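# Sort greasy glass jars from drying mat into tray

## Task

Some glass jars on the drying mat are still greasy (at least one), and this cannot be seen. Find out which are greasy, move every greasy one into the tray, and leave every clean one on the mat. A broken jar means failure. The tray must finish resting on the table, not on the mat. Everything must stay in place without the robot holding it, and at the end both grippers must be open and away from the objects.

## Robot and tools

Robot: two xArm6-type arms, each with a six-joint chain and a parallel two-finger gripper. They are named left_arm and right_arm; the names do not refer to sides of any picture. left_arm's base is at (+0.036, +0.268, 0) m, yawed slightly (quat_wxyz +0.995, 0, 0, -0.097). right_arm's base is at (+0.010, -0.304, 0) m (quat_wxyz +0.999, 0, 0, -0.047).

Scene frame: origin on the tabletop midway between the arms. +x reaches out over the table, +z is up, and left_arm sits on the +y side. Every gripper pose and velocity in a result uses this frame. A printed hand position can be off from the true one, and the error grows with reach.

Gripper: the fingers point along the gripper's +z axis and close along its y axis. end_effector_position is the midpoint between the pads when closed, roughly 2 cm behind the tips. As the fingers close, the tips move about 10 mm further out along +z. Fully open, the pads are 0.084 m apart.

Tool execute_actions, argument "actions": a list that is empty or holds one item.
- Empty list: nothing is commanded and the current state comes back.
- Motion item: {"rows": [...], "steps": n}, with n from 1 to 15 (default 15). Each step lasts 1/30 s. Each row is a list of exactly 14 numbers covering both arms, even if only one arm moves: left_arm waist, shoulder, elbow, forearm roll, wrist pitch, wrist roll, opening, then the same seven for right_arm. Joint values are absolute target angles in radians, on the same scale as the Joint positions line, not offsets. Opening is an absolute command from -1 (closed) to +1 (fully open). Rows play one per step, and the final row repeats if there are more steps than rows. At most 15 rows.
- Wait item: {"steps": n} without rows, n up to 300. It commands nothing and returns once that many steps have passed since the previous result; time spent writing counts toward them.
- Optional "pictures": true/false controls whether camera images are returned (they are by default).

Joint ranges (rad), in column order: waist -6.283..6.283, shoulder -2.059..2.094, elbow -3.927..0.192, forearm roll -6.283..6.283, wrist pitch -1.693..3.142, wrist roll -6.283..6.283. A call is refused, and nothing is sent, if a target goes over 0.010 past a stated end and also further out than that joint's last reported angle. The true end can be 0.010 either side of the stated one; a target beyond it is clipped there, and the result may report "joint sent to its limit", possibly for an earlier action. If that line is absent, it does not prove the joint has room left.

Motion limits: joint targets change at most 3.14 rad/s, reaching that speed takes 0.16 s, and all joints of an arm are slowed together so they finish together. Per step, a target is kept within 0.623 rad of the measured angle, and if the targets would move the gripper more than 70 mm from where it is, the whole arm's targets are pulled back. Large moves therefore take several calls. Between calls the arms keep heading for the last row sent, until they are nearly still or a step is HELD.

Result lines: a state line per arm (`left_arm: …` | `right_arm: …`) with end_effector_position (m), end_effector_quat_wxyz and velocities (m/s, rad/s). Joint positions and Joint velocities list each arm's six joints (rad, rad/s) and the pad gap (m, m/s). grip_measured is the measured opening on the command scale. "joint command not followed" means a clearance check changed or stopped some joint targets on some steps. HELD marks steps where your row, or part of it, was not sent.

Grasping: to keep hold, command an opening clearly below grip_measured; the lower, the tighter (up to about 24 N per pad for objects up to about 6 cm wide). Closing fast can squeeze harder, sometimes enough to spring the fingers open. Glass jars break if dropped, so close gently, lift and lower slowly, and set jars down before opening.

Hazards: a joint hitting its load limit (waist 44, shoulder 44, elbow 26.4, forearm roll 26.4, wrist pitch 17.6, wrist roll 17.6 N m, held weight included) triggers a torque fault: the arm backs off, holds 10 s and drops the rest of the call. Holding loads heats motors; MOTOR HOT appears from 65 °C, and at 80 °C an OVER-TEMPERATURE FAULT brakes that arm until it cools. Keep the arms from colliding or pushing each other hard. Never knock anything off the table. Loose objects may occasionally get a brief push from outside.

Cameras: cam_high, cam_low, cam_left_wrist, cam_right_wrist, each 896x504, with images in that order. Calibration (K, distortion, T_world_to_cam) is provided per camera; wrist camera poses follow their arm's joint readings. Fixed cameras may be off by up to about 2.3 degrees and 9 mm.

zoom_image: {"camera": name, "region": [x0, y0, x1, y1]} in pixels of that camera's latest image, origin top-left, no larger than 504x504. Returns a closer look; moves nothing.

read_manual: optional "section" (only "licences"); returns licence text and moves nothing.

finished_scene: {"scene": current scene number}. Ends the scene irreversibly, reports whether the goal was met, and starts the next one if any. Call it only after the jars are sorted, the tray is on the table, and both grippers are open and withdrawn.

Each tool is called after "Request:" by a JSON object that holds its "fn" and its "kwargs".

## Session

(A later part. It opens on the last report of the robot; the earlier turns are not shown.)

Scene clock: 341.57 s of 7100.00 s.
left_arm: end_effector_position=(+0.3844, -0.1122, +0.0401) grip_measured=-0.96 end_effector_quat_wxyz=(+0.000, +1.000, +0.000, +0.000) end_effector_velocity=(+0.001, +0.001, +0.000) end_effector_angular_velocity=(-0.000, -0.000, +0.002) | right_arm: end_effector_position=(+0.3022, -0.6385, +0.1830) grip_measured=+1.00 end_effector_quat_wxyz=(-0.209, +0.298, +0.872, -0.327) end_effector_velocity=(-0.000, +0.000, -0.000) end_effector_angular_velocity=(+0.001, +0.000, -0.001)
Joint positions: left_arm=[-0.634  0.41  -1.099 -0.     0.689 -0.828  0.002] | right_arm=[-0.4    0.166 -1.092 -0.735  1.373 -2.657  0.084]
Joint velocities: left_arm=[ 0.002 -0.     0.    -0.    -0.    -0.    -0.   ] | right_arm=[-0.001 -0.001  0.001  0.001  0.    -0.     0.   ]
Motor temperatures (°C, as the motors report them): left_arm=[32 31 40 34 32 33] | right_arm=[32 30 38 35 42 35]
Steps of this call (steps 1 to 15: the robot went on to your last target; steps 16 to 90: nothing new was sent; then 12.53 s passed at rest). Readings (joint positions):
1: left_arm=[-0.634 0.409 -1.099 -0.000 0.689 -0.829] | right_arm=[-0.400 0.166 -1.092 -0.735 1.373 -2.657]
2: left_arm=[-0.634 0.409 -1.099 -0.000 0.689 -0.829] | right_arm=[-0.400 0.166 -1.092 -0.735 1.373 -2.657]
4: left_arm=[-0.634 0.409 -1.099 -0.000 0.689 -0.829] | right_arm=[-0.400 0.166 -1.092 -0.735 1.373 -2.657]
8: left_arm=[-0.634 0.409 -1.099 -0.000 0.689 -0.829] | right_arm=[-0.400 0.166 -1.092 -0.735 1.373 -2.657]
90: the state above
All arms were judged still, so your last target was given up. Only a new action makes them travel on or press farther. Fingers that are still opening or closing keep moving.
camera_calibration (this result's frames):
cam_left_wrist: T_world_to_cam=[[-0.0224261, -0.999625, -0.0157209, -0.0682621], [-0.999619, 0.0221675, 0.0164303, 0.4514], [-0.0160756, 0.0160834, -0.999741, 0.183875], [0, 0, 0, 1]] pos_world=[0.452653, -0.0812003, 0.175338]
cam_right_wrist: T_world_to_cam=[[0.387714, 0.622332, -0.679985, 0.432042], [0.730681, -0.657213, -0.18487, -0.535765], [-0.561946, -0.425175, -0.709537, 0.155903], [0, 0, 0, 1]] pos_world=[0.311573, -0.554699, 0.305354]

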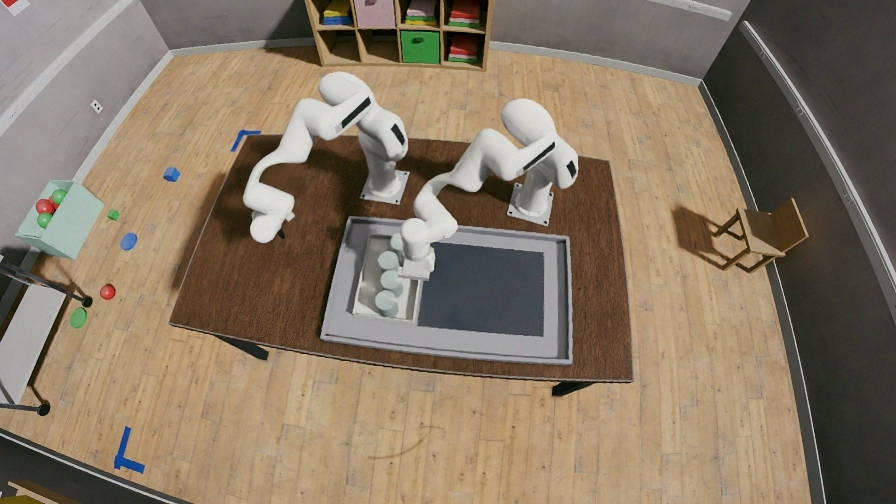

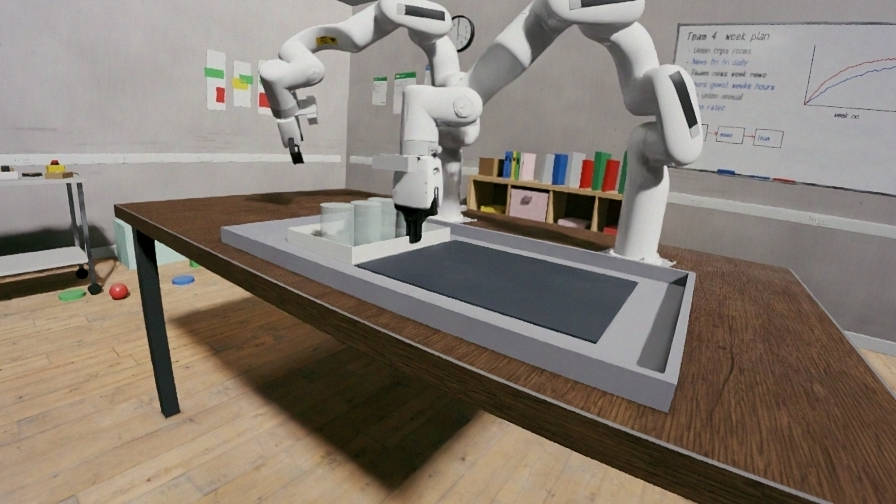

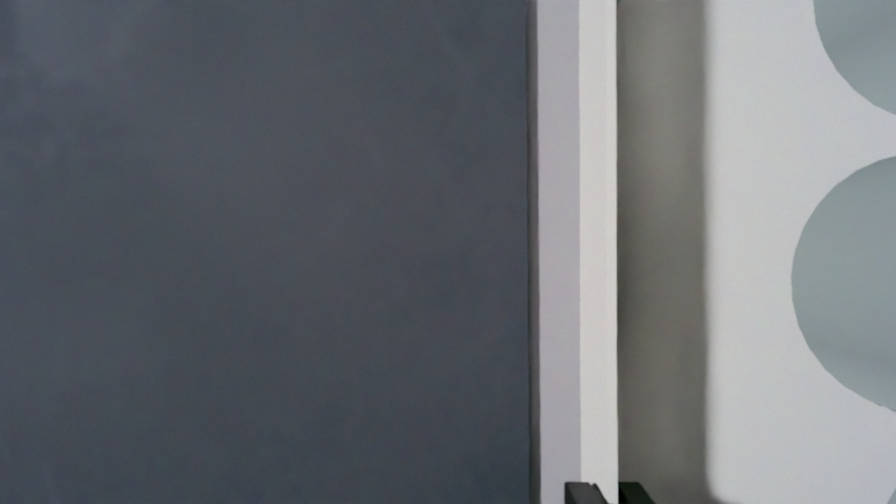

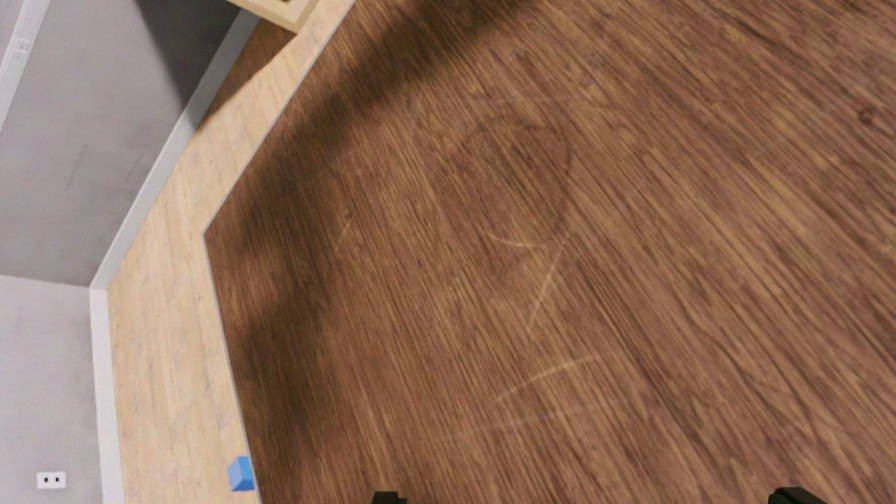

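Request:
{"fn": "execute_actions", "kwargs": {"actions": [{"rows": [[-0.6335,0.4107,-1.1059,0,0.7002,-0.8285,-1,-0.4,0.166,-1.092,-0.735,1.373,-2.657,1],[-0.6335,0.4117,-1.1132,0,0.7115,-0.8285,-1,-0.4,0.166,-1.092,-0.735,1.373,-2.657,1],[-0.6335,0.4128,-1.1205,0,0.7228,-0.8285,-1,-0.4,0.166,-1.092,-0.735,1.373,-2.657,1],[-0.6335,0.4138,-1.1278,0,0.734,-0.8285,-1,-0.4,0.166,-1.092,-0.735,1.373,-2.657,1],[-0.6335,0.4148,-1.1351,0,0.7453,-0.8285,-1,-0.4,0.166,-1.092,-0.735,1.373,-2.657,1],[-0.6335,0.4158,-1.1424,0,0.7566,-0.8285,-1,-0.4,0.166,-1.092,-0.735,1.373,-2.657,1],[-0.6335,0.4169,-1.1497,0,0.7679,-0.8285,-1,-0.4,0.166,-1.092,-0.735,1.373,-2.657,1],[-0.6335,0.4179,-1.157,0,0.7792,-0.8285,-1,-0.4,0.166,-1.092,-0.735,1.373,-2.657,1],[-0.6335,0.4189,-1.1643,0,0.7905,-0.8285,-1,-0.4,0.166,-1.092,-0.735,1.373,-2.657,1],[-0.6335,0.4199,-1.1716,0,0.8018,-0.8285,-1,-0.4,0.166,-1.092,-0.735,1.373,-2.657,1],[-0.6335,0.4209,-1.1789,0,0.813,-0.8285,-1,-0.4,0.166,-1.092,-0.735,1.373,-2.657,1],[-0.6335,0.422,-1.1862,0,0.8243,-0.8285,-1,-0.4,0.166,-1.092,-0.735,1.373,-2.657,1],[-0.6335,0.423,-1.1935,0,0.8356,-0.8285,-1,-0.4,0.166,-1.092,-0.735,1.373,-2.657,1],[-0.6335,0.424,-1.2008,0,0.8469,-0.8285,-1,-0.4,0.166,-1.092,-0.735,1.373,-2.657,1]], "steps": 15}], "pictures": false}}

Request:
{"fn": "execute_actions", "kwargs": {"actions": [{"rows": [[-0.6335,0.4262,-1.2093,0,0.8582,-0.8285,-1,-0.4,0.166,-1.092,-0.735,1.373,-2.657,1],[-0.6335,0.4284,-1.2178,0,0.8694,-0.8285,-1,-0.4,0.166,-1.092,-0.735,1.373,-2.657,1],[-0.6335,0.4306,-1.2263,0,0.8807,-0.8285,-1,-0.4,0.166,-1.092,-0.735,1.373,-2.657,1],[-0.6335,0.4329,-1.2347,0,0.892,-0.8285,-1,-0.4,0.166,-1.092,-0.735,1.373,-2.657,1],[-0.6335,0.4351,-1.2432,0,0.9032,-0.8285,-1,-0.4,0.166,-1.092,-0.735,1.373,-2.657,1],[-0.6335,0.4373,-1.2517,0,0.9145,-0.8285,-1,-0.4,0.166,-1.092,-0.735,1.373,-2.657,1],[-0.6335,0.4395,-1.2602,0,0.9258,-0.8285,-1,-0.4,0.166,-1.092,-0.735,1.373,-2.657,1],[-0.6335,0.4417,-1.2687,0,0.937,-0.8285,-1,-0.4,0.166,-1.092,-0.735,1.373,-2.657,1],[-0.6335,0.4439,-1.2772,0,0.9483,-0.8285,-1,-0.4,0.166,-1.092,-0.735,1.373,-2.657,1],[-0.6335,0.4461,-1.2857,0,0.9595,-0.8285,-1,-0.4,0.166,-1.092,-0.735,1.373,-2.657,1],[-0.6335,0.4484,-1.2941,0,0.9708,-0.8285,-1,-0.4,0.166,-1.092,-0.735,1.373,-2.657,1],[-0.6335,0.4506,-1.3026,0,0.9821,-0.8285,-1,-0.4,0.166,-1.092,-0.735,1.373,-2.657,1],[-0.6335,0.4528,-1.3111,0,0.9933,-0.8285,-1,-0.4,0.166,-1.092,-0.735,1.373,-2.657,1],[-0.6335,0.455,-1.3196,0,1.0046,-0.8285,-1,-0.4,0.166,-1.092,-0.735,1.373,-2.657,1]], "steps": 15}], "pictures": false}}

Request:
{"fn": "execute_actions", "kwargs": {"actions": [{"steps": 45}]}}

Request:
{"fn": "zoom_image", "kwargs": {"camera": "cam_high", "region": [300, 200, 480, 340]}}

Scene clock: 358.77 s of 7100.00 s.
left_arm: end_effector_position=(+0.3857, -0.1135, +0.0533) grip_measured=-0.96 end_effector_quat_wxyz=(-0.022, +1.000, +0.000, -0.020) end_effector_velocity=(+0.007, -0.010, +0.046) end_effector_angular_velocity=(+0.093, +0.086, -0.003) | right_arm: end_effector_position=(+0.3022, -0.6385, +0.1830) grip_measured=+1.00 end_effector_quat_wxyz=(-0.209, +0.298, +0.872, -0.327) end_effector_velocity=(+0.000, -0.000, -0.000) end_effector_angular_velocity=(+0.001, +0.002, +0.002)
Joint positions: left_arm=[-0.633  0.422 -1.18   0.     0.817 -0.828  0.002] | right_arm=[-0.4    0.166 -1.092 -0.735  1.373 -2.657  0.084]
Joint velocities: left_arm=[-0.003  0.025 -0.223 -0.001  0.325  0.001  0.   ] | right_arm=[ 0.     0.001 -0.    -0.001  0.    -0.002  0.   ]
Motor temperatures (°C, as the motors report them): left_arm=[32 31 40 34 32 33] | right_arm=[32 30 38 35 42 35]
Steps of this call (steps 1 to 90: nothing new was sent; then 13.70 s passed at rest; steps 91 to 105: all 15 steps of this action). Readings (joint positions):
91: left_arm=[-0.634 0.410 -1.099 -0.000 0.689 -0.829] | right_arm=[-0.400 0.166 -1.092 -0.735 1.373 -2.657]
92: left_arm=[-0.633 0.410 -1.100 0.000 0.691 -0.829] | right_arm=[-0.400 0.166 -1.092 -0.735 1.373 -2.657]
94: left_arm=[-0.633 0.412 -1.105 0.000 0.701 -0.828] | right_arm=[-0.400 0.166 -1.092 -0.735 1.373 -2.657]
98: left_arm=[-0.633 0.418 -1.126 0.000 0.740 -0.828] | right_arm=[-0.400 0.166 -1.092 -0.735 1.373 -2.657]
105: the state above

Scene clock: 359.27 s of 7100.00 s.
left_arm: end_effector_position=(+0.3895, -0.1178, +0.0725) grip_measured=-0.96 end_effector_quat_wxyz=(-0.046, +0.998, +0.000, -0.042) end_effector_velocity=(+0.007, -0.008, +0.041) end_effector_angular_velocity=(+0.102, +0.094, -0.000) | right_arm: end_effector_position=(+0.3022, -0.6385, +0.1830) grip_measured=+1.00 end_effector_quat_wxyz=(-0.209, +0.298, +0.872, -0.327) end_effector_velocity=(-0.000, -0.000, +0.000) end_effector_angular_velocity=(-0.001, +0.001, -0.000)
Joint positions: left_arm=[-0.634  0.449 -1.297 -0.     0.974 -0.828  0.002] | right_arm=[-0.4    0.166 -1.092 -0.735  1.373 -2.657  0.084]
Joint velocities: left_arm=[-0.001  0.064 -0.253 -0.     0.327  0.     0.001] | right_arm=[-0.001  0.    -0.    -0.001  0.     0.     0.   ]
Motor temperatures (°C, as the motors report them): left_arm=[32 31 40 34 32 33] | right_arm=[32 30 38 35 42 35]
Steps of this call (steps 1 to 15: all 15 steps of this action). Readings (joint positions):
1: left_arm=[-0.633 0.423 -1.186 0.000 0.827 -0.828] | right_arm=[-0.400 0.166 -1.092 -0.735 1.373 -2.657]
2: left_arm=[-0.633 0.424 -1.193 0.000 0.836 -0.828] | right_arm=[-0.400 0.166 -1.092 -0.735 1.373 -2.657]
4: left_arm=[-0.634 0.426 -1.206 0.000 0.854 -0.828] | right_arm=[-0.400 0.166 -1.092 -0.735 1.373 -2.657]
8: left_arm=[-0.634 0.434 -1.237 0.000 0.896 -0.828] | right_arm=[-0.400 0.166 -1.092 -0.735 1.373 -2.657]
15: the state above

Scene clock: 360.77 s of 7100.00 s.
left_arm: end_effector_position=(+0.3899, -0.1181, +0.0761) grip_measured=-0.96 end_effector_quat_wxyz=(-0.052, +0.998, +0.000, -0.047) end_effector_velocity=(-0.000, -0.000, +0.000) end_effector_angular_velocity=(-0.000, -0.000, -0.001) | right_arm: end_effector_position=(+0.3022, -0.6385, +0.1830) grip_measured=+1.00 end_effector_quat_wxyz=(-0.209, +0.298, +0.872, -0.327) end_effector_velocity=(-0.000, -0.000, +0.001) end_effector_angular_velocity=(-0.000, +0.000, +0.001)
Joint positions: left_arm=[-0.633  0.455 -1.32   0.     1.005 -0.829  0.002] | right_arm=[-0.4    0.166 -1.092 -0.735  1.373 -2.657  0.084]
Joint velocities: left_arm=[-0. -0. -0. -0. -0.  0.  0.] | right_arm=[-0.    -0.001 -0.    -0.001  0.    -0.001  0.   ]
Motor temperatures (°C, as the motors report them): left_arm=[32 31 40 34 32 33] | right_arm=[32 30 38 35 42 35]
Steps of this call (steps 1 to 30: the robot went on to your last target; steps 31 to 45: nothing new was sent). Readings (joint positions):
1: left_arm=[-0.634 0.451 -1.305 -0.000 0.984 -0.828] | right_arm=[-0.400 0.166 -1.092 -0.735 1.373 -2.657]
2: left_arm=[-0.634 0.452 -1.310 -0.000 0.991 -0.828] | right_arm=[-0.400 0.166 -1.092 -0.735 1.373 -2.657]
4: left_arm=[-0.634 0.454 -1.317 -0.000 0.999 -0.828] | right_arm=[-0.400 0.166 -1.092 -0.735 1.373 -2.657]
8: left_arm=[-0.634 0.455 -1.320 -0.000 1.003 -0.829] | right_arm=[-0.400 0.166 -1.092 -0.735 1.373 -2.657]
45: the state above
All arms were judged still, so your last target was given up. Only a new action makes them travel on or press farther. Fingers that are still opening or closing keep moving.
camera_calibration (this result's frames):
cam_left_wrist: T_world_to_cam=[[-0.0286712, -0.992782, -0.116455, -0.0625953], [-0.993469, 0.0154294, 0.113056, 0.445875], [-0.110443, 0.118936, -0.98674, 0.267987], [0, 0, 0, 1]] pos_world=[0.470765, -0.100896, 0.206736]
cam_right_wrist: T_world_to_cam=[[0.387714, 0.622332, -0.679985, 0.432042], [0.730681, -0.657212, -0.18487, -0.535765], [-0.561945, -0.425176, -0.709537, 0.155903], [0, 0, 0, 1]] pos_world=[0.311573, -0.554699, 0.305354]

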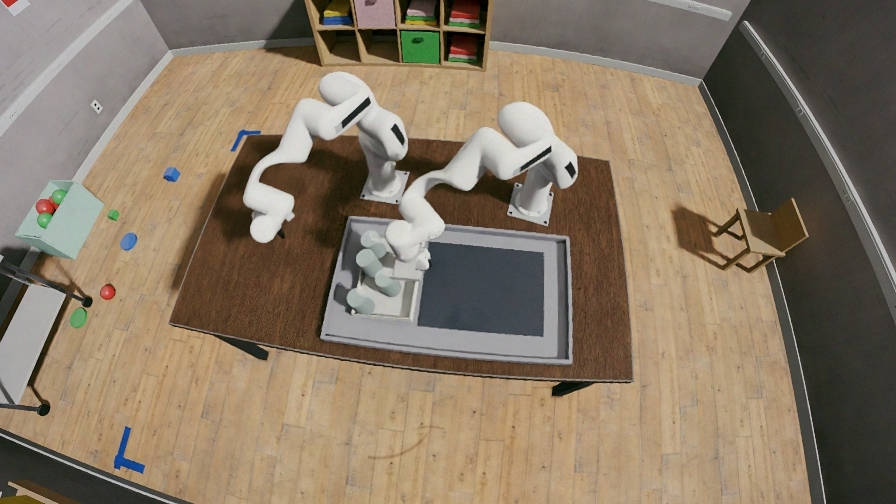

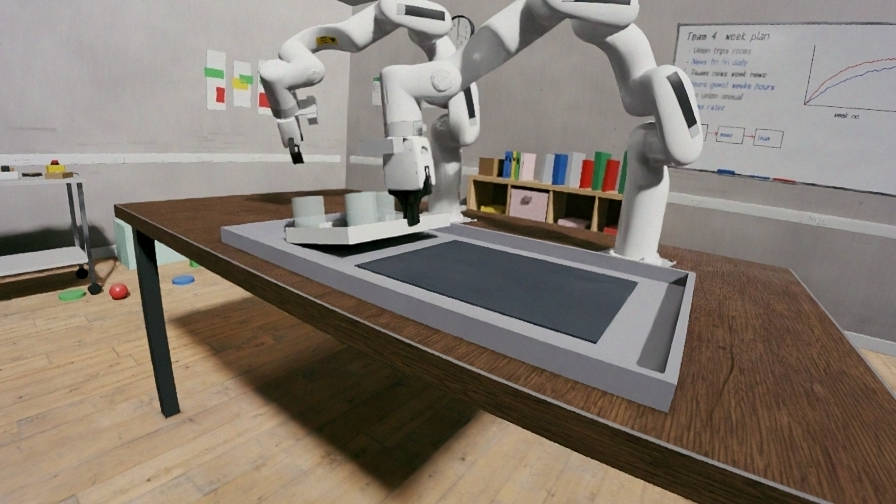

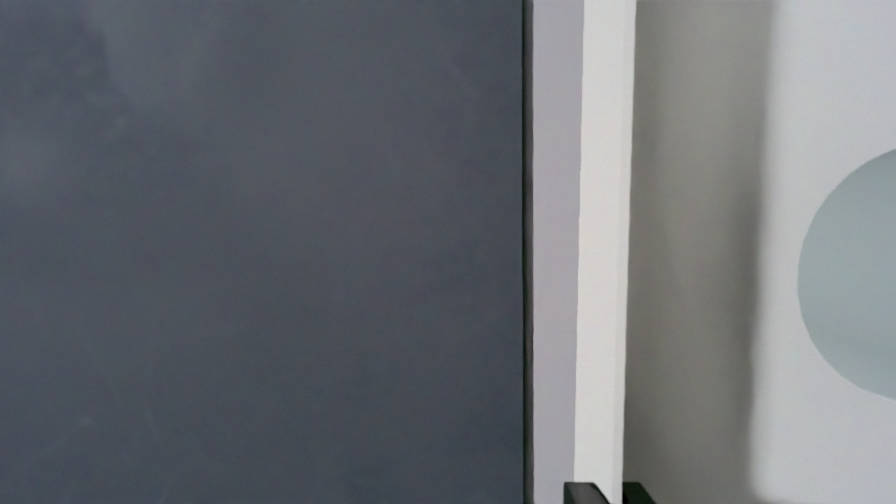

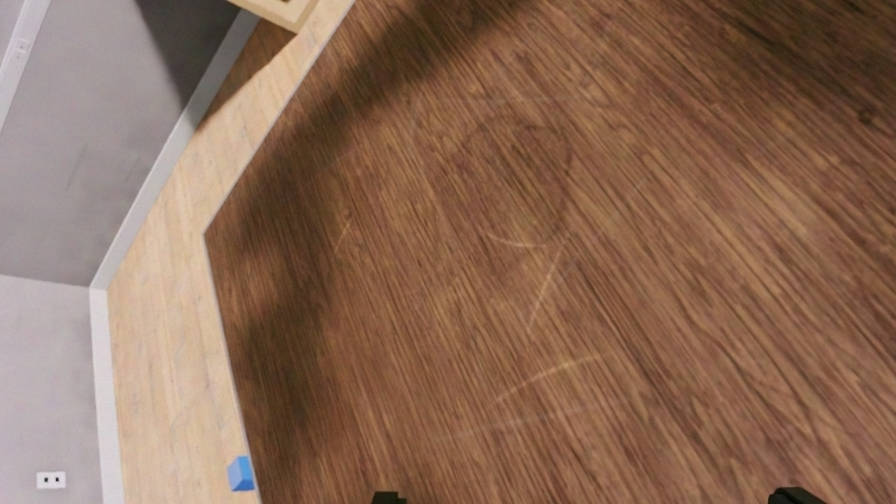

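Region (300, 200, 480, 340) of cam_high's 896x504 image, scaled by 2.800, with more detail than that image has.

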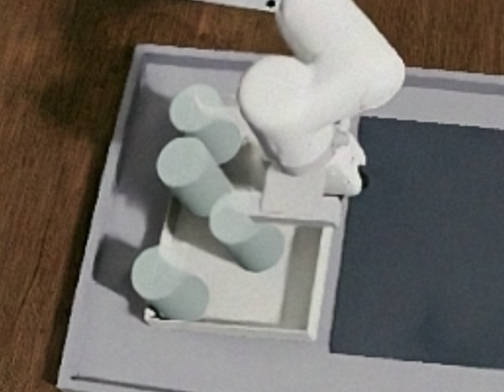

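Request:
{"fn": "execute_actions", "kwargs": {"actions": [{"rows": [[-0.6335,0.4528,-1.3111,0,0.9933,-0.8285,-1,-0.4,0.166,-1.092,-0.735,1.373,-2.657,1],[-0.6335,0.4506,-1.3026,0,0.9821,-0.8285,-1,-0.4,0.166,-1.092,-0.735,1.373,-2.657,1],[-0.6335,0.4484,-1.2941,0,0.9708,-0.8285,-1,-0.4,0.166,-1.092,-0.735,1.373,-2.657,1],[-0.6335,0.4461,-1.2857,0,0.9595,-0.8285,-1,-0.4,0.166,-1.092,-0.735,1.373,-2.657,1],[-0.6335,0.4439,-1.2772,0,0.9483,-0.8285,-1,-0.4,0.166,-1.092,-0.735,1.373,-2.657,1],[-0.6335,0.4417,-1.2687,0,0.937,-0.8285,-1,-0.4,0.166,-1.092,-0.735,1.373,-2.657,1],[-0.6335,0.4395,-1.2602,0,0.9258,-0.8285,-1,-0.4,0.166,-1.092,-0.735,1.373,-2.657,1],[-0.6335,0.4373,-1.2517,0,0.9145,-0.8285,-1,-0.4,0.166,-1.092,-0.735,1.373,-2.657,1],[-0.6335,0.4351,-1.2432,0,0.9032,-0.8285,-1,-0.4,0.166,-1.092,-0.735,1.373,-2.657,1],[-0.6335,0.4329,-1.2347,0,0.892,-0.8285,-1,-0.4,0.166,-1.092,-0.735,1.373,-2.657,1],[-0.6335,0.4306,-1.2263,0,0.8807,-0.8285,-1,-0.4,0.166,-1.092,-0.735,1.373,-2.657,1],[-0.6335,0.4284,-1.2178,0,0.8694,-0.8285,-1,-0.4,0.166,-1.092,-0.735,1.373,-2.657,1],[-0.6335,0.4262,-1.2093,0,0.8582,-0.8285,-1,-0.4,0.166,-1.092,-0.735,1.373,-2.657,1],[-0.6335,0.424,-1.2008,0,0.8469,-0.8285,-1,-0.4,0.166,-1.092,-0.735,1.373,-2.657,1]], "steps": 14}], "pictures": false}}

Request:
{"fn": "execute_actions", "kwargs": {"actions": [{"rows": [[-0.6335,0.423,-1.1935,0,0.8356,-0.8285,-1,-0.4,0.166,-1.092,-0.735,1.373,-2.657,1],[-0.6335,0.422,-1.1862,0,0.8243,-0.8285,-1,-0.4,0.166,-1.092,-0.735,1.373,-2.657,1],[-0.6335,0.4209,-1.1789,0,0.813,-0.8285,-1,-0.4,0.166,-1.092,-0.735,1.373,-2.657,1],[-0.6335,0.4199,-1.1716,0,0.8018,-0.8285,-1,-0.4,0.166,-1.092,-0.735,1.373,-2.657,1],[-0.6335,0.4189,-1.1643,0,0.7905,-0.8285,-1,-0.4,0.166,-1.092,-0.735,1.373,-2.657,1],[-0.6335,0.4179,-1.157,0,0.7792,-0.8285,-1,-0.4,0.166,-1.092,-0.735,1.373,-2.657,1],[-0.6335,0.4169,-1.1497,0,0.7679,-0.8285,-1,-0.4,0.166,-1.092,-0.735,1.373,-2.657,1],[-0.6335,0.4158,-1.1424,0,0.7566,-0.8285,-1,-0.4,0.166,-1.092,-0.735,1.373,-2.657,1],[-0.6335,0.4148,-1.1351,0,0.7453,-0.8285,-1,-0.4,0.166,-1.092,-0.735,1.373,-2.657,1],[-0.6335,0.4138,-1.1278,0,0.734,-0.8285,-1,-0.4,0.166,-1.092,-0.735,1.373,-2.657,1],[-0.6335,0.4128,-1.1205,0,0.7228,-0.8285,-1,-0.4,0.166,-1.092,-0.735,1.373,-2.657,1],[-0.6335,0.4117,-1.1132,0,0.7115,-0.8285,-1,-0.4,0.166,-1.092,-0.735,1.373,-2.657,1],[-0.6335,0.4107,-1.1059,0,0.7002,-0.8285,-1,-0.4,0.166,-1.092,-0.735,1.373,-2.657,1],[-0.6335,0.4102,-1.102,0,0.694,-0.8285,-1,-0.4,0.166,-1.092,-0.735,1.373,-2.657,1],[-0.6335,0.4097,-1.0986,0,0.6889,-0.8285,-1,-0.4,0.166,-1.092,-0.735,1.373,-2.657,1]], "steps": 15}], "pictures": false}}

Request:
{"fn": "execute_actions", "kwargs": {"actions": [{"rows": [[-0.6335,0.4097,-1.0986,0,0.6889,-0.8285,-1,-0.4,0.166,-1.092,-0.735,1.373,-2.657,1],[-0.6335,0.4097,-1.0986,0,0.6889,-0.8285,-1,-0.4,0.166,-1.092,-0.735,1.373,-2.657,1],[-0.6335,0.4097,-1.0986,0,0.6889,-0.8285,-1,-0.4,0.166,-1.092,-0.735,1.373,-2.657,1],[-0.6335,0.4097,-1.0986,0,0.6889,-0.8285,-1,-0.4,0.166,-1.092,-0.735,1.373,-2.657,1],[-0.6335,0.4097,-1.0986,0,0.6889,-0.8285,-1,-0.4,0.166,-1.092,-0.735,1.373,-2.657,1],[-0.6335,0.4097,-1.0986,0,0.6889,-0.8285,-1,-0.4,0.166,-1.092,-0.735,1.373,-2.657,1],[-0.6335,0.4097,-1.0986,0,0.6889,-0.8285,-0.6,-0.4,0.166,-1.092,-0.735,1.373,-2.657,1],[-0.6335,0.4097,-1.0986,0,0.6889,-0.8285,-0.3,-0.4,0.166,-1.092,-0.735,1.373,-2.657,1],[-0.6335,0.4097,-1.0986,0,0.6889,-0.8285,0,-0.4,0.166,-1.092,-0.735,1.373,-2.657,1]], "steps": 15}]}}

Scene clock: 387.67 s of 7100.00 s.
left_arm: end_effector_position=(+0.3877, -0.1157, +0.0626) grip_measured=-0.96 end_effector_quat_wxyz=(-0.033, +0.999, +0.000, -0.030) end_effector_velocity=(-0.007, +0.008, -0.036) end_effector_angular_velocity=(-0.112, -0.103, +0.001) | right_arm: end_effector_position=(+0.3022, -0.6385, +0.1830) grip_measured=+1.00 end_effector_quat_wxyz=(-0.209, +0.298, +0.872, -0.327) end_effector_velocity=(+0.000, -0.000, +0.000) end_effector_angular_velocity=(+0.000, +0.000, +0.003)
Joint positions: left_arm=[-0.633  0.432 -1.232 -0.     0.889 -0.829  0.002] | right_arm=[-0.4    0.166 -1.092 -0.735  1.373 -2.657  0.084]
Joint velocities: left_arm=[ 0.    -0.067  0.251 -0.    -0.336 -0.    -0.   ] | right_arm=[ 0.    -0.    -0.    -0.001 -0.    -0.002  0.   ]
Motor temperatures (°C, as the motors report them): left_arm=[32 31 41 34 32 33] | right_arm=[32 31 38 35 42 35]
Steps of this call (steps 1 to 90: nothing new was sent; then 23.43 s passed at rest; steps 91 to 104: all 14 steps of this action). Readings (joint positions):
91: left_arm=[-0.633 0.455 -1.320 0.000 1.005 -0.828] | right_arm=[-0.400 0.166 -1.092 -0.735 1.373 -2.657]
92: left_arm=[-0.633 0.455 -1.318 0.000 1.003 -0.828] | right_arm=[-0.400 0.166 -1.092 -0.735 1.373 -2.657]
94: left_arm=[-0.633 0.452 -1.311 0.000 0.992 -0.828] | right_arm=[-0.400 0.166 -1.092 -0.735 1.373 -2.657]
98: left_arm=[-0.633 0.445 -1.282 -0.000 0.955 -0.829] | right_arm=[-0.400 0.166 -1.092 -0.735 1.373 -2.657]
104: the state above

Scene clock: 388.17 s of 7100.00 s.
left_arm: end_effector_position=(+0.3852, -0.1129, +0.0436) grip_measured=-0.96 end_effector_quat_wxyz=(-0.005, +1.000, +0.000, -0.004) end_effector_velocity=(-0.006, +0.005, -0.033) end_effector_angular_velocity=(-0.102, -0.094, -0.000) | right_arm: end_effector_position=(+0.3022, -0.6385, +0.1830) grip_measured=+1.00 end_effector_quat_wxyz=(-0.209, +0.298, +0.872, -0.327) end_effector_velocity=(+0.001, +0.000, +0.000) end_effector_angular_velocity=(-0.001, -0.001, +0.000)
Joint positions: left_arm=[-0.633  0.412 -1.119 -0.     0.72  -0.829  0.002] | right_arm=[-0.4    0.166 -1.092 -0.735  1.373 -2.657  0.084]
Joint velocities: left_arm=[-0.002 -0.027  0.198 -0.    -0.309 -0.001  0.   ] | right_arm=[ 0.001  0.    -0.001 -0.    -0.     0.001  0.   ]
Motor temperatures (°C, as the motors report them): left_arm=[32 31 41 34 32 33] | right_arm=[32 31 38 35 42 35]
Steps of this call (steps 1 to 15: all 15 steps of this action). Readings (joint positions):
1: left_arm=[-0.633 0.430 -1.224 -0.000 0.878 -0.829] | right_arm=[-0.400 0.166 -1.092 -0.735 1.373 -2.657]
2: left_arm=[-0.633 0.428 -1.216 -0.000 0.866 -0.829] | right_arm=[-0.400 0.166 -1.092 -0.735 1.373 -2.657]
4: left_arm=[-0.633 0.424 -1.200 -0.000 0.844 -0.829] | right_arm=[-0.400 0.166 -1.092 -0.735 1.373 -2.657]
8: left_arm=[-0.633 0.420 -1.170 -0.000 0.799 -0.829] | right_arm=[-0.400 0.166 -1.092 -0.735 1.373 -2.657]
15: the state above

Scene clock: 388.67 s of 7100.00 s.
left_arm: end_effector_position=(+0.3844, -0.1124, +0.0402) grip_measured=-0.03 end_effector_quat_wxyz=(+0.000, +1.000, -0.000, +0.000) end_effector_velocity=(-0.000, +0.001, -0.001) end_effector_angular_velocity=(+0.002, +0.002, +0.002) | right_arm: end_effector_position=(+0.3022, -0.6385, +0.1830) grip_measured=+1.00 end_effector_quat_wxyz=(-0.209, +0.298, +0.872, -0.327) end_effector_velocity=(-0.000, +0.000, -0.000) end_effector_angular_velocity=(+0.002, +0.001, +0.000)
Joint positions: left_arm=[-0.634  0.41  -1.099  0.     0.689 -0.828  0.043] | right_arm=[-0.4    0.166 -1.092 -0.735  1.373 -2.657  0.084]
Joint velocities: left_arm=[ 0.001  0.     0.002 -0.     0.001 -0.001  0.011] | right_arm=[-0.     0.001  0.     0.001  0.    -0.001 -0.   ]
Motor temperatures (°C, as the motors report them): left_arm=[32 31 41 34 32 33] | right_arm=[32 31 38 35 42 35]
Steps of this call (steps 1 to 15: all 15 steps of this action). Readings (joint positions):
1: left_arm=[-0.633 0.412 -1.113 -0.000 0.710 -0.829] | right_arm=[-0.400 0.166 -1.092 -0.735 1.373 -2.657]
2: left_arm=[-0.634 0.411 -1.108 -0.000 0.703 -0.829] | right_arm=[-0.400 0.166 -1.092 -0.735 1.373 -2.657]
4: left_arm=[-0.634 0.410 -1.103 -0.000 0.694 -0.829] | right_arm=[-0.400 0.166 -1.092 -0.735 1.373 -2.657]
8: left_arm=[-0.634 0.409 -1.100 0.000 0.690 -0.828] | right_arm=[-0.400 0.166 -1.092 -0.735 1.373 -2.657]
15: the state above
camera_calibration (this result's frames):
cam_left_wrist: T_world_to_cam=[[-0.0227747, -0.999621, -0.0154354, -0.0683203], [-0.999616, 0.0225257, 0.0161224, 0.451486], [-0.0157686, 0.0157967, -0.999751, 0.183865], [0, 0, 0, 1]] pos_world=[0.452656, -0.081369, 0.175486]
cam_right_wrist: T_world_to_cam=[[0.387715, 0.622332, -0.679985, 0.432042], [0.730681, -0.657213, -0.18487, -0.535765], [-0.561945, -0.425176, -0.709537, 0.155903], [0, 0, 0, 1]] pos_world=[0.311573, -0.554699, 0.305354]

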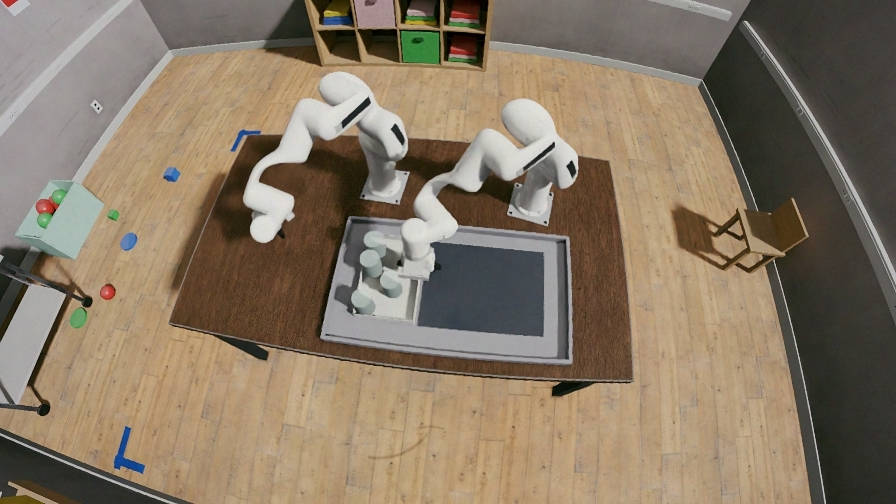

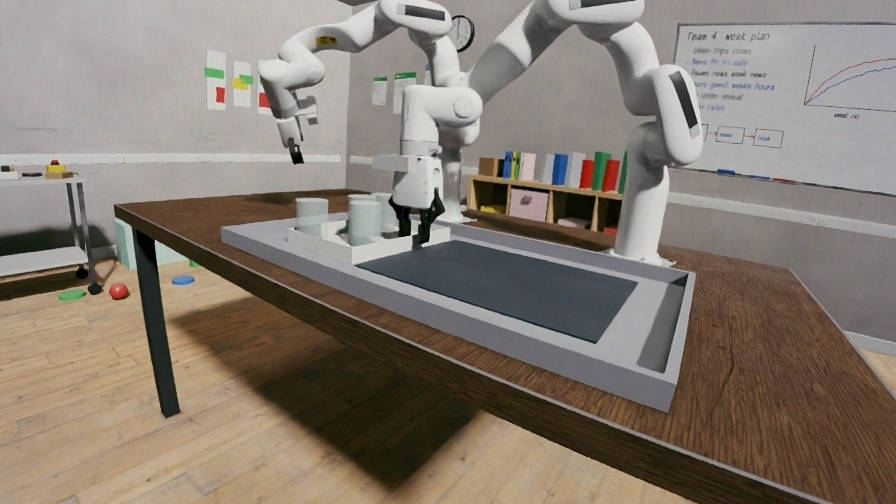

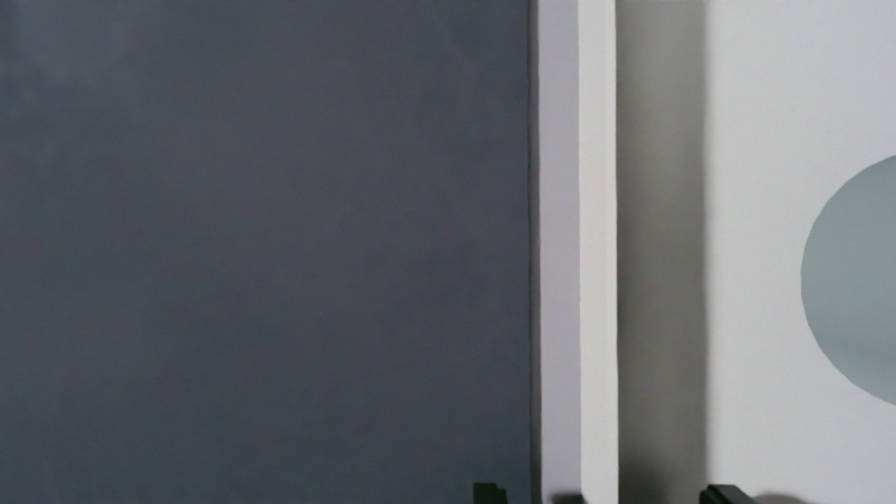

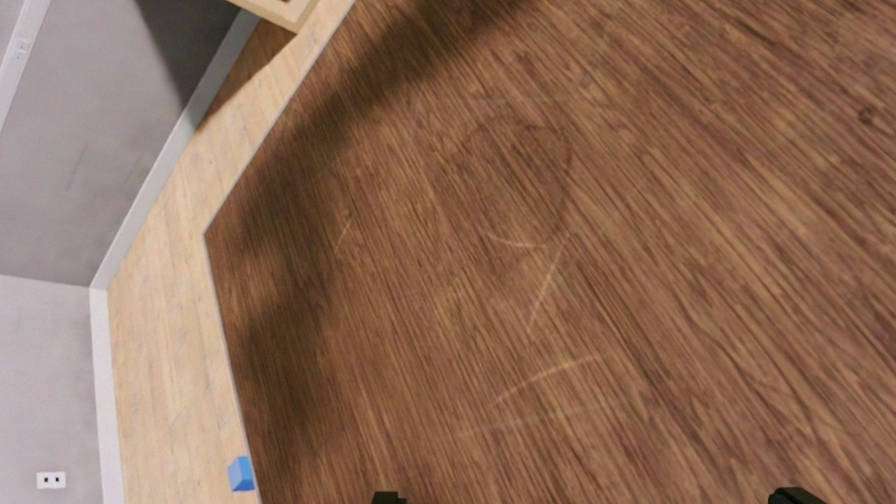

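Request:
{"fn": "execute_actions", "kwargs": {"actions": [{"rows": [[-0.6335,0.385,-1.1054,0,0.7204,-0.8285,0,-0.4,0.166,-1.092,-0.735,1.373,-2.657,1],[-0.6335,0.355,-1.1138,0,0.7588,-0.8285,0,-0.4,0.166,-1.092,-0.735,1.373,-2.657,1],[-0.6335,0.325,-1.1222,0,0.7972,-0.8285,0,-0.4,0.166,-1.092,-0.735,1.373,-2.657,1],[-0.6335,0.2949,-1.1308,0,0.8359,-0.8285,0,-0.4,0.166,-1.092,-0.735,1.373,-2.657,1],[-0.6335,0.2675,-1.1553,0,0.8879,-0.8285,0,-0.4,0.166,-1.092,-0.735,1.373,-2.657,1],[-0.6335,0.24,-1.1798,0,0.9398,-0.8285,0.3,-0.4,0.166,-1.092,-0.735,1.373,-2.657,1],[-0.6335,0.2125,-1.2044,0,0.9918,-0.8285,0.6,-0.4,0.166,-1.092,-0.735,1.373,-2.657,1],[-0.6335,0.1851,-1.2289,0,1.0438,-0.8285,1,-0.4,0.166,-1.092,-0.735,1.373,-2.657,1]], "steps": 13}], "pictures": false}}

Request:
{"fn": "execute_actions", "kwargs": {"actions": [{"rows": [[-0.637,0.24,-1.307,0,1.068,-0.823,1,-0.4,0.166,-1.092,-0.735,1.373,-2.657,1],[-0.640,0.293,-1.385,0,1.092,-0.8175,1,-0.4,0.166,-1.092,-0.735,1.373,-2.657,1],[-0.6436,0.3466,-1.4625,0,1.116,-0.812,1,-0.4,0.166,-1.092,-0.735,1.373,-2.657,1],[-0.647,0.40,-1.5404,0,1.14,-0.8065,1,-0.4,0.166,-1.092,-0.735,1.373,-2.657,1],[-0.6504,0.454,-1.6183,0,1.164,-0.801,1,-0.4,0.166,-1.092,-0.735,1.373,-2.657,1],[-0.6537,0.508,-1.696,0,1.188,-0.7955,1,-0.4,0.166,-1.092,-0.735,1.373,-2.657,1],[-0.6571,0.562,-1.774,0,1.212,-0.79,1,-0.4,0.166,-1.092,-0.735,1.373,-2.657,1]], "steps": 15}]}}

Scene clock: 404.47 s of 7100.00 s.
left_arm: end_effector_position=(+0.3868, -0.1148, +0.1642) grip_measured=+0.96 end_effector_quat_wxyz=(+0.003, +1.000, +0.000, +0.002) end_effector_velocity=(-0.003, +0.003, +0.305) end_effector_angular_velocity=(-0.056, -0.052, +0.001) | right_arm: end_effector_position=(+0.3022, -0.6385, +0.1830) grip_measured=+1.00 end_effector_quat_wxyz=(-0.209, +0.298, +0.872, -0.327) end_effector_velocity=(+0.000, -0.000, +0.001) end_effector_angular_velocity=(-0.000, -0.001, +0.001)
Joint positions: left_arm=[-0.633  0.209 -1.211 -0.     0.995 -0.828  0.083] | right_arm=[-0.4    0.166 -1.092 -0.735  1.373 -2.657  0.084]
Joint velocities: left_arm=[ 0.    -0.427 -0.332 -0.     0.683 -0.001  0.041] | right_arm=[-0.001 -0.001 -0.001 -0.     0.    -0.001 -0.   ]
Motor temperatures (°C, as the motors report them): left_arm=[32 31 40 34 32 33] | right_arm=[32 31 38 35 42 35]
Steps of this call (steps 1 to 15: the robot went on to your last target; steps 16 to 90: nothing new was sent; then 12.37 s passed at rest; steps 91 to 103: all 13 steps of this action). Readings (joint positions):
91: left_arm=[-0.634 0.410 -1.099 0.000 0.689 -0.828] | right_arm=[-0.400 0.166 -1.092 -0.735 1.373 -2.657]
92: left_arm=[-0.634 0.408 -1.099 0.000 0.693 -0.828] | right_arm=[-0.400 0.166 -1.092 -0.735 1.373 -2.657]
94: left_arm=[-0.634 0.389 -1.102 0.000 0.721 -0.829] | right_arm=[-0.400 0.166 -1.092 -0.735 1.373 -2.657]
98: left_arm=[-0.633 0.304 -1.139 -0.000 0.835 -0.829] | right_arm=[-0.400 0.166 -1.092 -0.735 1.373 -2.657]
103: the state above

Scene clock: 404.97 s of 7100.00 s.
left_arm: end_effector_position=(+0.4426, -0.1971, +0.1772) grip_measured=+1.00 end_effector_quat_wxyz=(-0.002, +1.000, -0.030, -0.002) end_effector_velocity=(+0.018, -0.025, +0.013) end_effector_angular_velocity=(-0.013, -0.012, -0.020) | right_arm: end_effector_position=(+0.3022, -0.6385, +0.1830) grip_measured=+1.00 end_effector_quat_wxyz=(-0.209, +0.298, +0.872, -0.327) end_effector_velocity=(-0.000, +0.000, -0.000) end_effector_angular_velocity=(-0.000, +0.001, -0.001)
Joint positions: left_arm=[-0.657  0.558 -1.76  -0.     1.208 -0.791  0.084] | right_arm=[-0.4    0.166 -1.092 -0.735  1.373 -2.657  0.084]
Joint velocities: left_arm=[-0.005  0.102 -0.194  0.001  0.074  0.015  0.   ] | right_arm=[ 0.001  0.     0.001 -0.     0.001  0.001 -0.   ]
Motor temperatures (°C, as the motors report them): left_arm=[32 31 40 34 32 33] | right_arm=[32 31 38 35 42 35]
Steps of this call (steps 1 to 15: all 15 steps of this action). Readings (joint positions):
1: left_arm=[-0.633 0.197 -1.221 -0.000 1.014 -0.828] | right_arm=[-0.400 0.166 -1.092 -0.735 1.373 -2.657]
2: left_arm=[-0.634 0.192 -1.231 -0.000 1.027 -0.828] | right_arm=[-0.400 0.166 -1.092 -0.735 1.373 -2.657]
4: left_arm=[-0.635 0.220 -1.281 0.000 1.054 -0.825] | right_arm=[-0.400 0.166 -1.092 -0.735 1.373 -2.657]
8: left_arm=[-0.645 0.370 -1.491 0.000 1.124 -0.810] | right_arm=[-0.400 0.166 -1.092 -0.735 1.373 -2.657]
15: the state above
camera_calibration (this result's frames):
cam_left_wrist: T_world_to_cam=[[-0.0835107, -0.996315, -0.0195493, -0.12129], [-0.996331, 0.0831115, 0.0204111, 0.519008], [-0.0187111, 0.0211821, -0.999601, 0.325385], [0, 0, 0, 1]] pos_world=[0.513063, -0.170871, 0.31229]
cam_right_wrist: T_world_to_cam=[[0.387714, 0.622332, -0.679985, 0.432042], [0.730681, -0.657212, -0.18487, -0.535765], [-0.561945, -0.425176, -0.709537, 0.155903], [0, 0, 0, 1]] pos_world=[0.311573, -0.554699, 0.305354]

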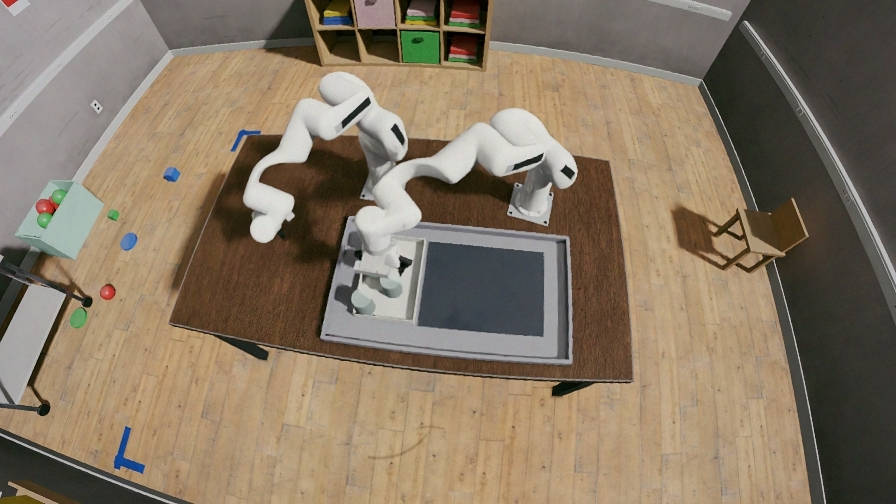

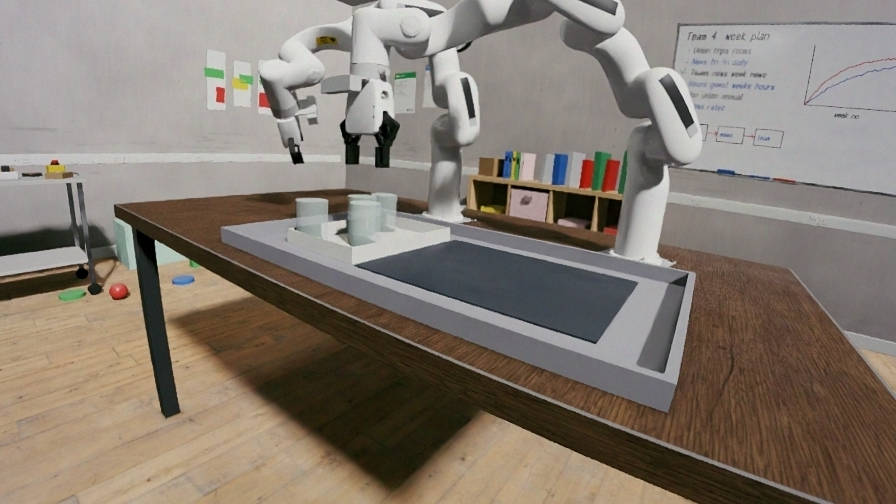

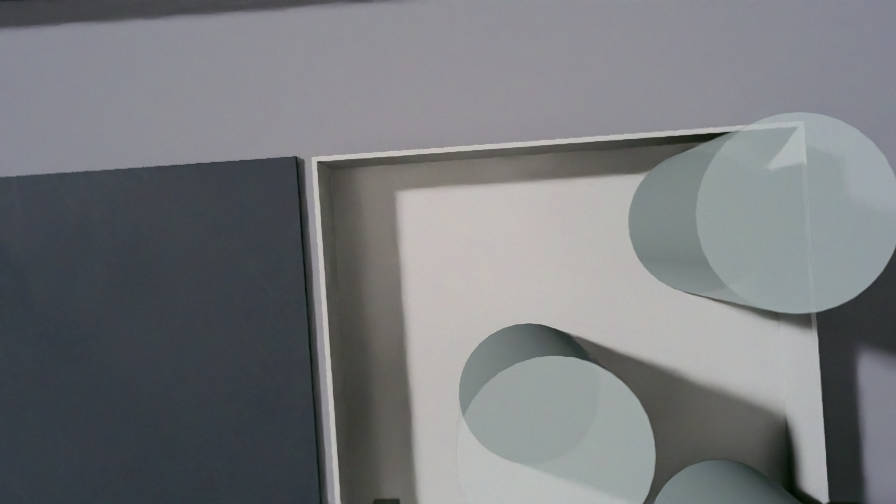

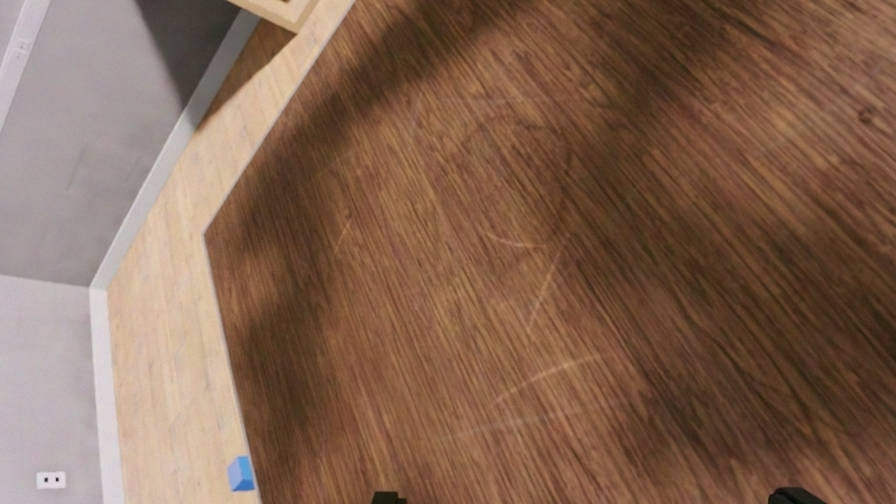

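Request:
{"fn": "execute_actions", "kwargs": {"actions": [{"rows": [[-0.6571,0.5747,-1.7505,0,1.1758,-0.79,1,-0.4,0.166,-1.092,-0.735,1.373,-2.657,1],[-0.6571,0.5875,-1.727,0,1.1396,-0.79,1,-0.4,0.166,-1.092,-0.735,1.373,-2.657,1],[-0.6571,0.6002,-1.7035,0,1.1033,-0.79,1,-0.4,0.166,-1.092,-0.735,1.373,-2.657,1],[-0.6571,0.6129,-1.68,0,1.0671,-0.79,1,-0.4,0.166,-1.092,-0.735,1.373,-2.657,1],[-0.6571,0.6313,-1.668,0,1.0367,-0.79,1,-0.4,0.166,-1.092,-0.735,1.373,-2.657,1],[-0.6571,0.6497,-1.656,0,1.0064,-0.79,1,-0.4,0.166,-1.092,-0.735,1.373,-2.657,1],[-0.6571,0.6681,-1.6441,0,0.976,-0.79,1,-0.4,0.166,-1.092,-0.735,1.373,-2.657,1],[-0.6571,0.6865,-1.6321,0,0.9456,-0.79,1,-0.4,0.166,-1.092,-0.735,1.373,-2.657,1]], "steps": 15}]}}

Scene clock: 413.00 s of 7100.00 s.
left_arm: end_effector_position=(+0.4428, -0.1974, +0.0624) grip_measured=+1.00 end_effector_quat_wxyz=(-0.003, +1.000, -0.031, -0.003) end_effector_velocity=(+0.029, -0.033, +0.034) end_effector_angular_velocity=(-0.121, -0.105, +0.001) | right_arm: end_effector_position=(+0.3022, -0.6385, +0.1830) grip_measured=+1.00 end_effector_quat_wxyz=(-0.209, +0.298, +0.872, -0.327) end_effector_velocity=(-0.000, +0.000, +0.000) end_effector_angular_velocity=(+0.001, -0.000, -0.000)
Joint positions: left_arm=[-0.657  0.688 -1.631  0.     0.952 -0.79   0.084] | right_arm=[-0.4    0.166 -1.092 -0.735  1.373 -2.657  0.084]
Joint velocities: left_arm=[ 0.001 -0.02  -0.035 -0.001 -0.106 -0.     0.   ] | right_arm=[-0.    -0.001  0.     0.001  0.    -0.001  0.   ]
Motor temperatures (°C, as the motors report them): left_arm=[32 31 41 34 32 33] | right_arm=[32 31 38 35 42 35]
Steps of this call (steps 1 to 30: the robot went on to your last target; steps 31 to 90: nothing new was sent; then 4.53 s passed at rest; steps 91 to 105: all 15 steps of this action). Readings (joint positions):
91: left_arm=[-0.657 0.562 -1.774 -0.000 1.212 -0.790] | right_arm=[-0.400 0.166 -1.092 -0.735 1.373 -2.657]
92: left_arm=[-0.657 0.563 -1.772 -0.000 1.207 -0.790] | right_arm=[-0.400 0.166 -1.092 -0.735 1.373 -2.657]
94: left_arm=[-0.657 0.569 -1.757 -0.000 1.179 -0.790] | right_arm=[-0.400 0.166 -1.092 -0.735 1.373 -2.657]
98: left_arm=[-0.657 0.617 -1.689 0.000 1.072 -0.790] | right_arm=[-0.400 0.166 -1.092 -0.735 1.373 -2.657]
105: the state above
camera_calibration (this result's frames):
cam_left_wrist: T_world_to_cam=[[-0.0845557, -0.996173, -0.0221268, -0.123181], [-0.996196, 0.0840462, 0.0230265, 0.521564], [-0.0210787, 0.0239896, -0.99949, 0.212189], [0, 0, 0, 1]] pos_world=[0.513637, -0.171635, 0.197345]
cam_right_wrist: T_world_to_cam=[[0.387714, 0.622332, -0.679985, 0.432042], [0.730681, -0.657212, -0.18487, -0.535765], [-0.561945, -0.425176, -0.709537, 0.155903], [0, 0, 0, 1]] pos_world=[0.311573, -0.554699, 0.305354]

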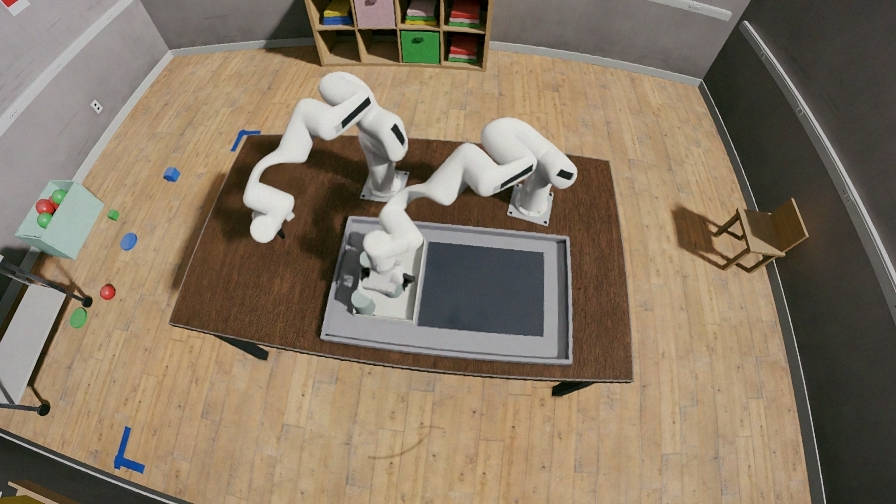

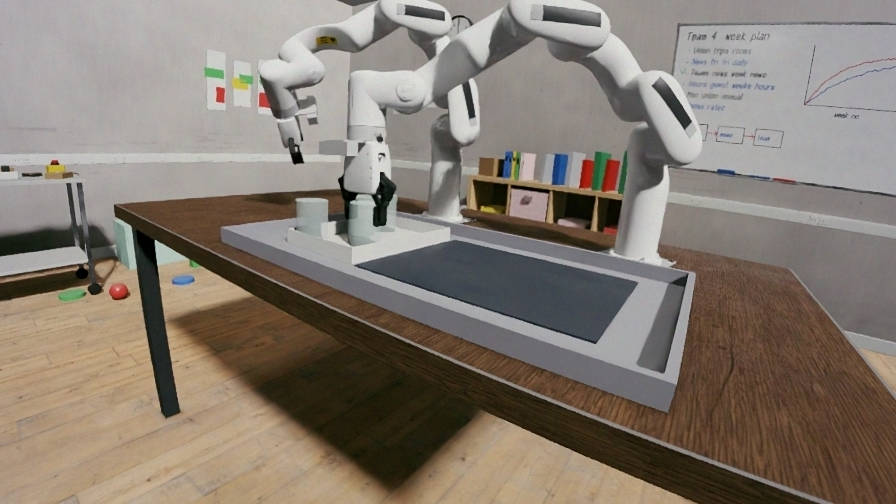

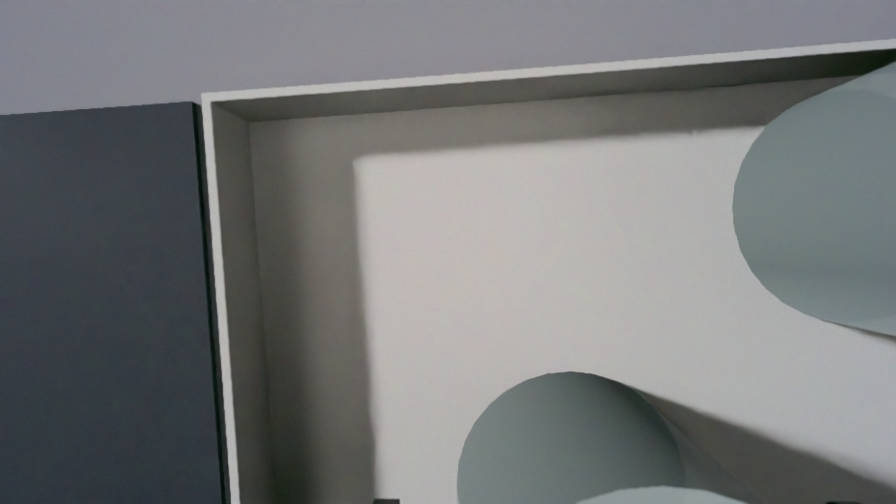

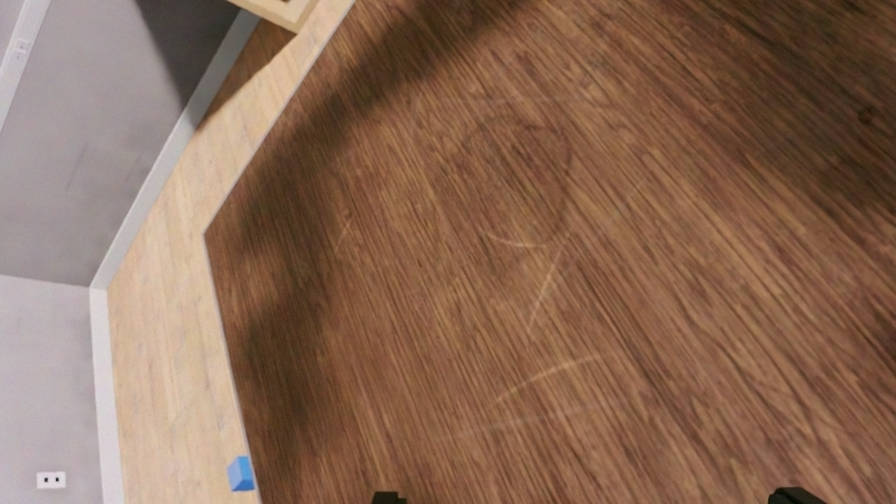

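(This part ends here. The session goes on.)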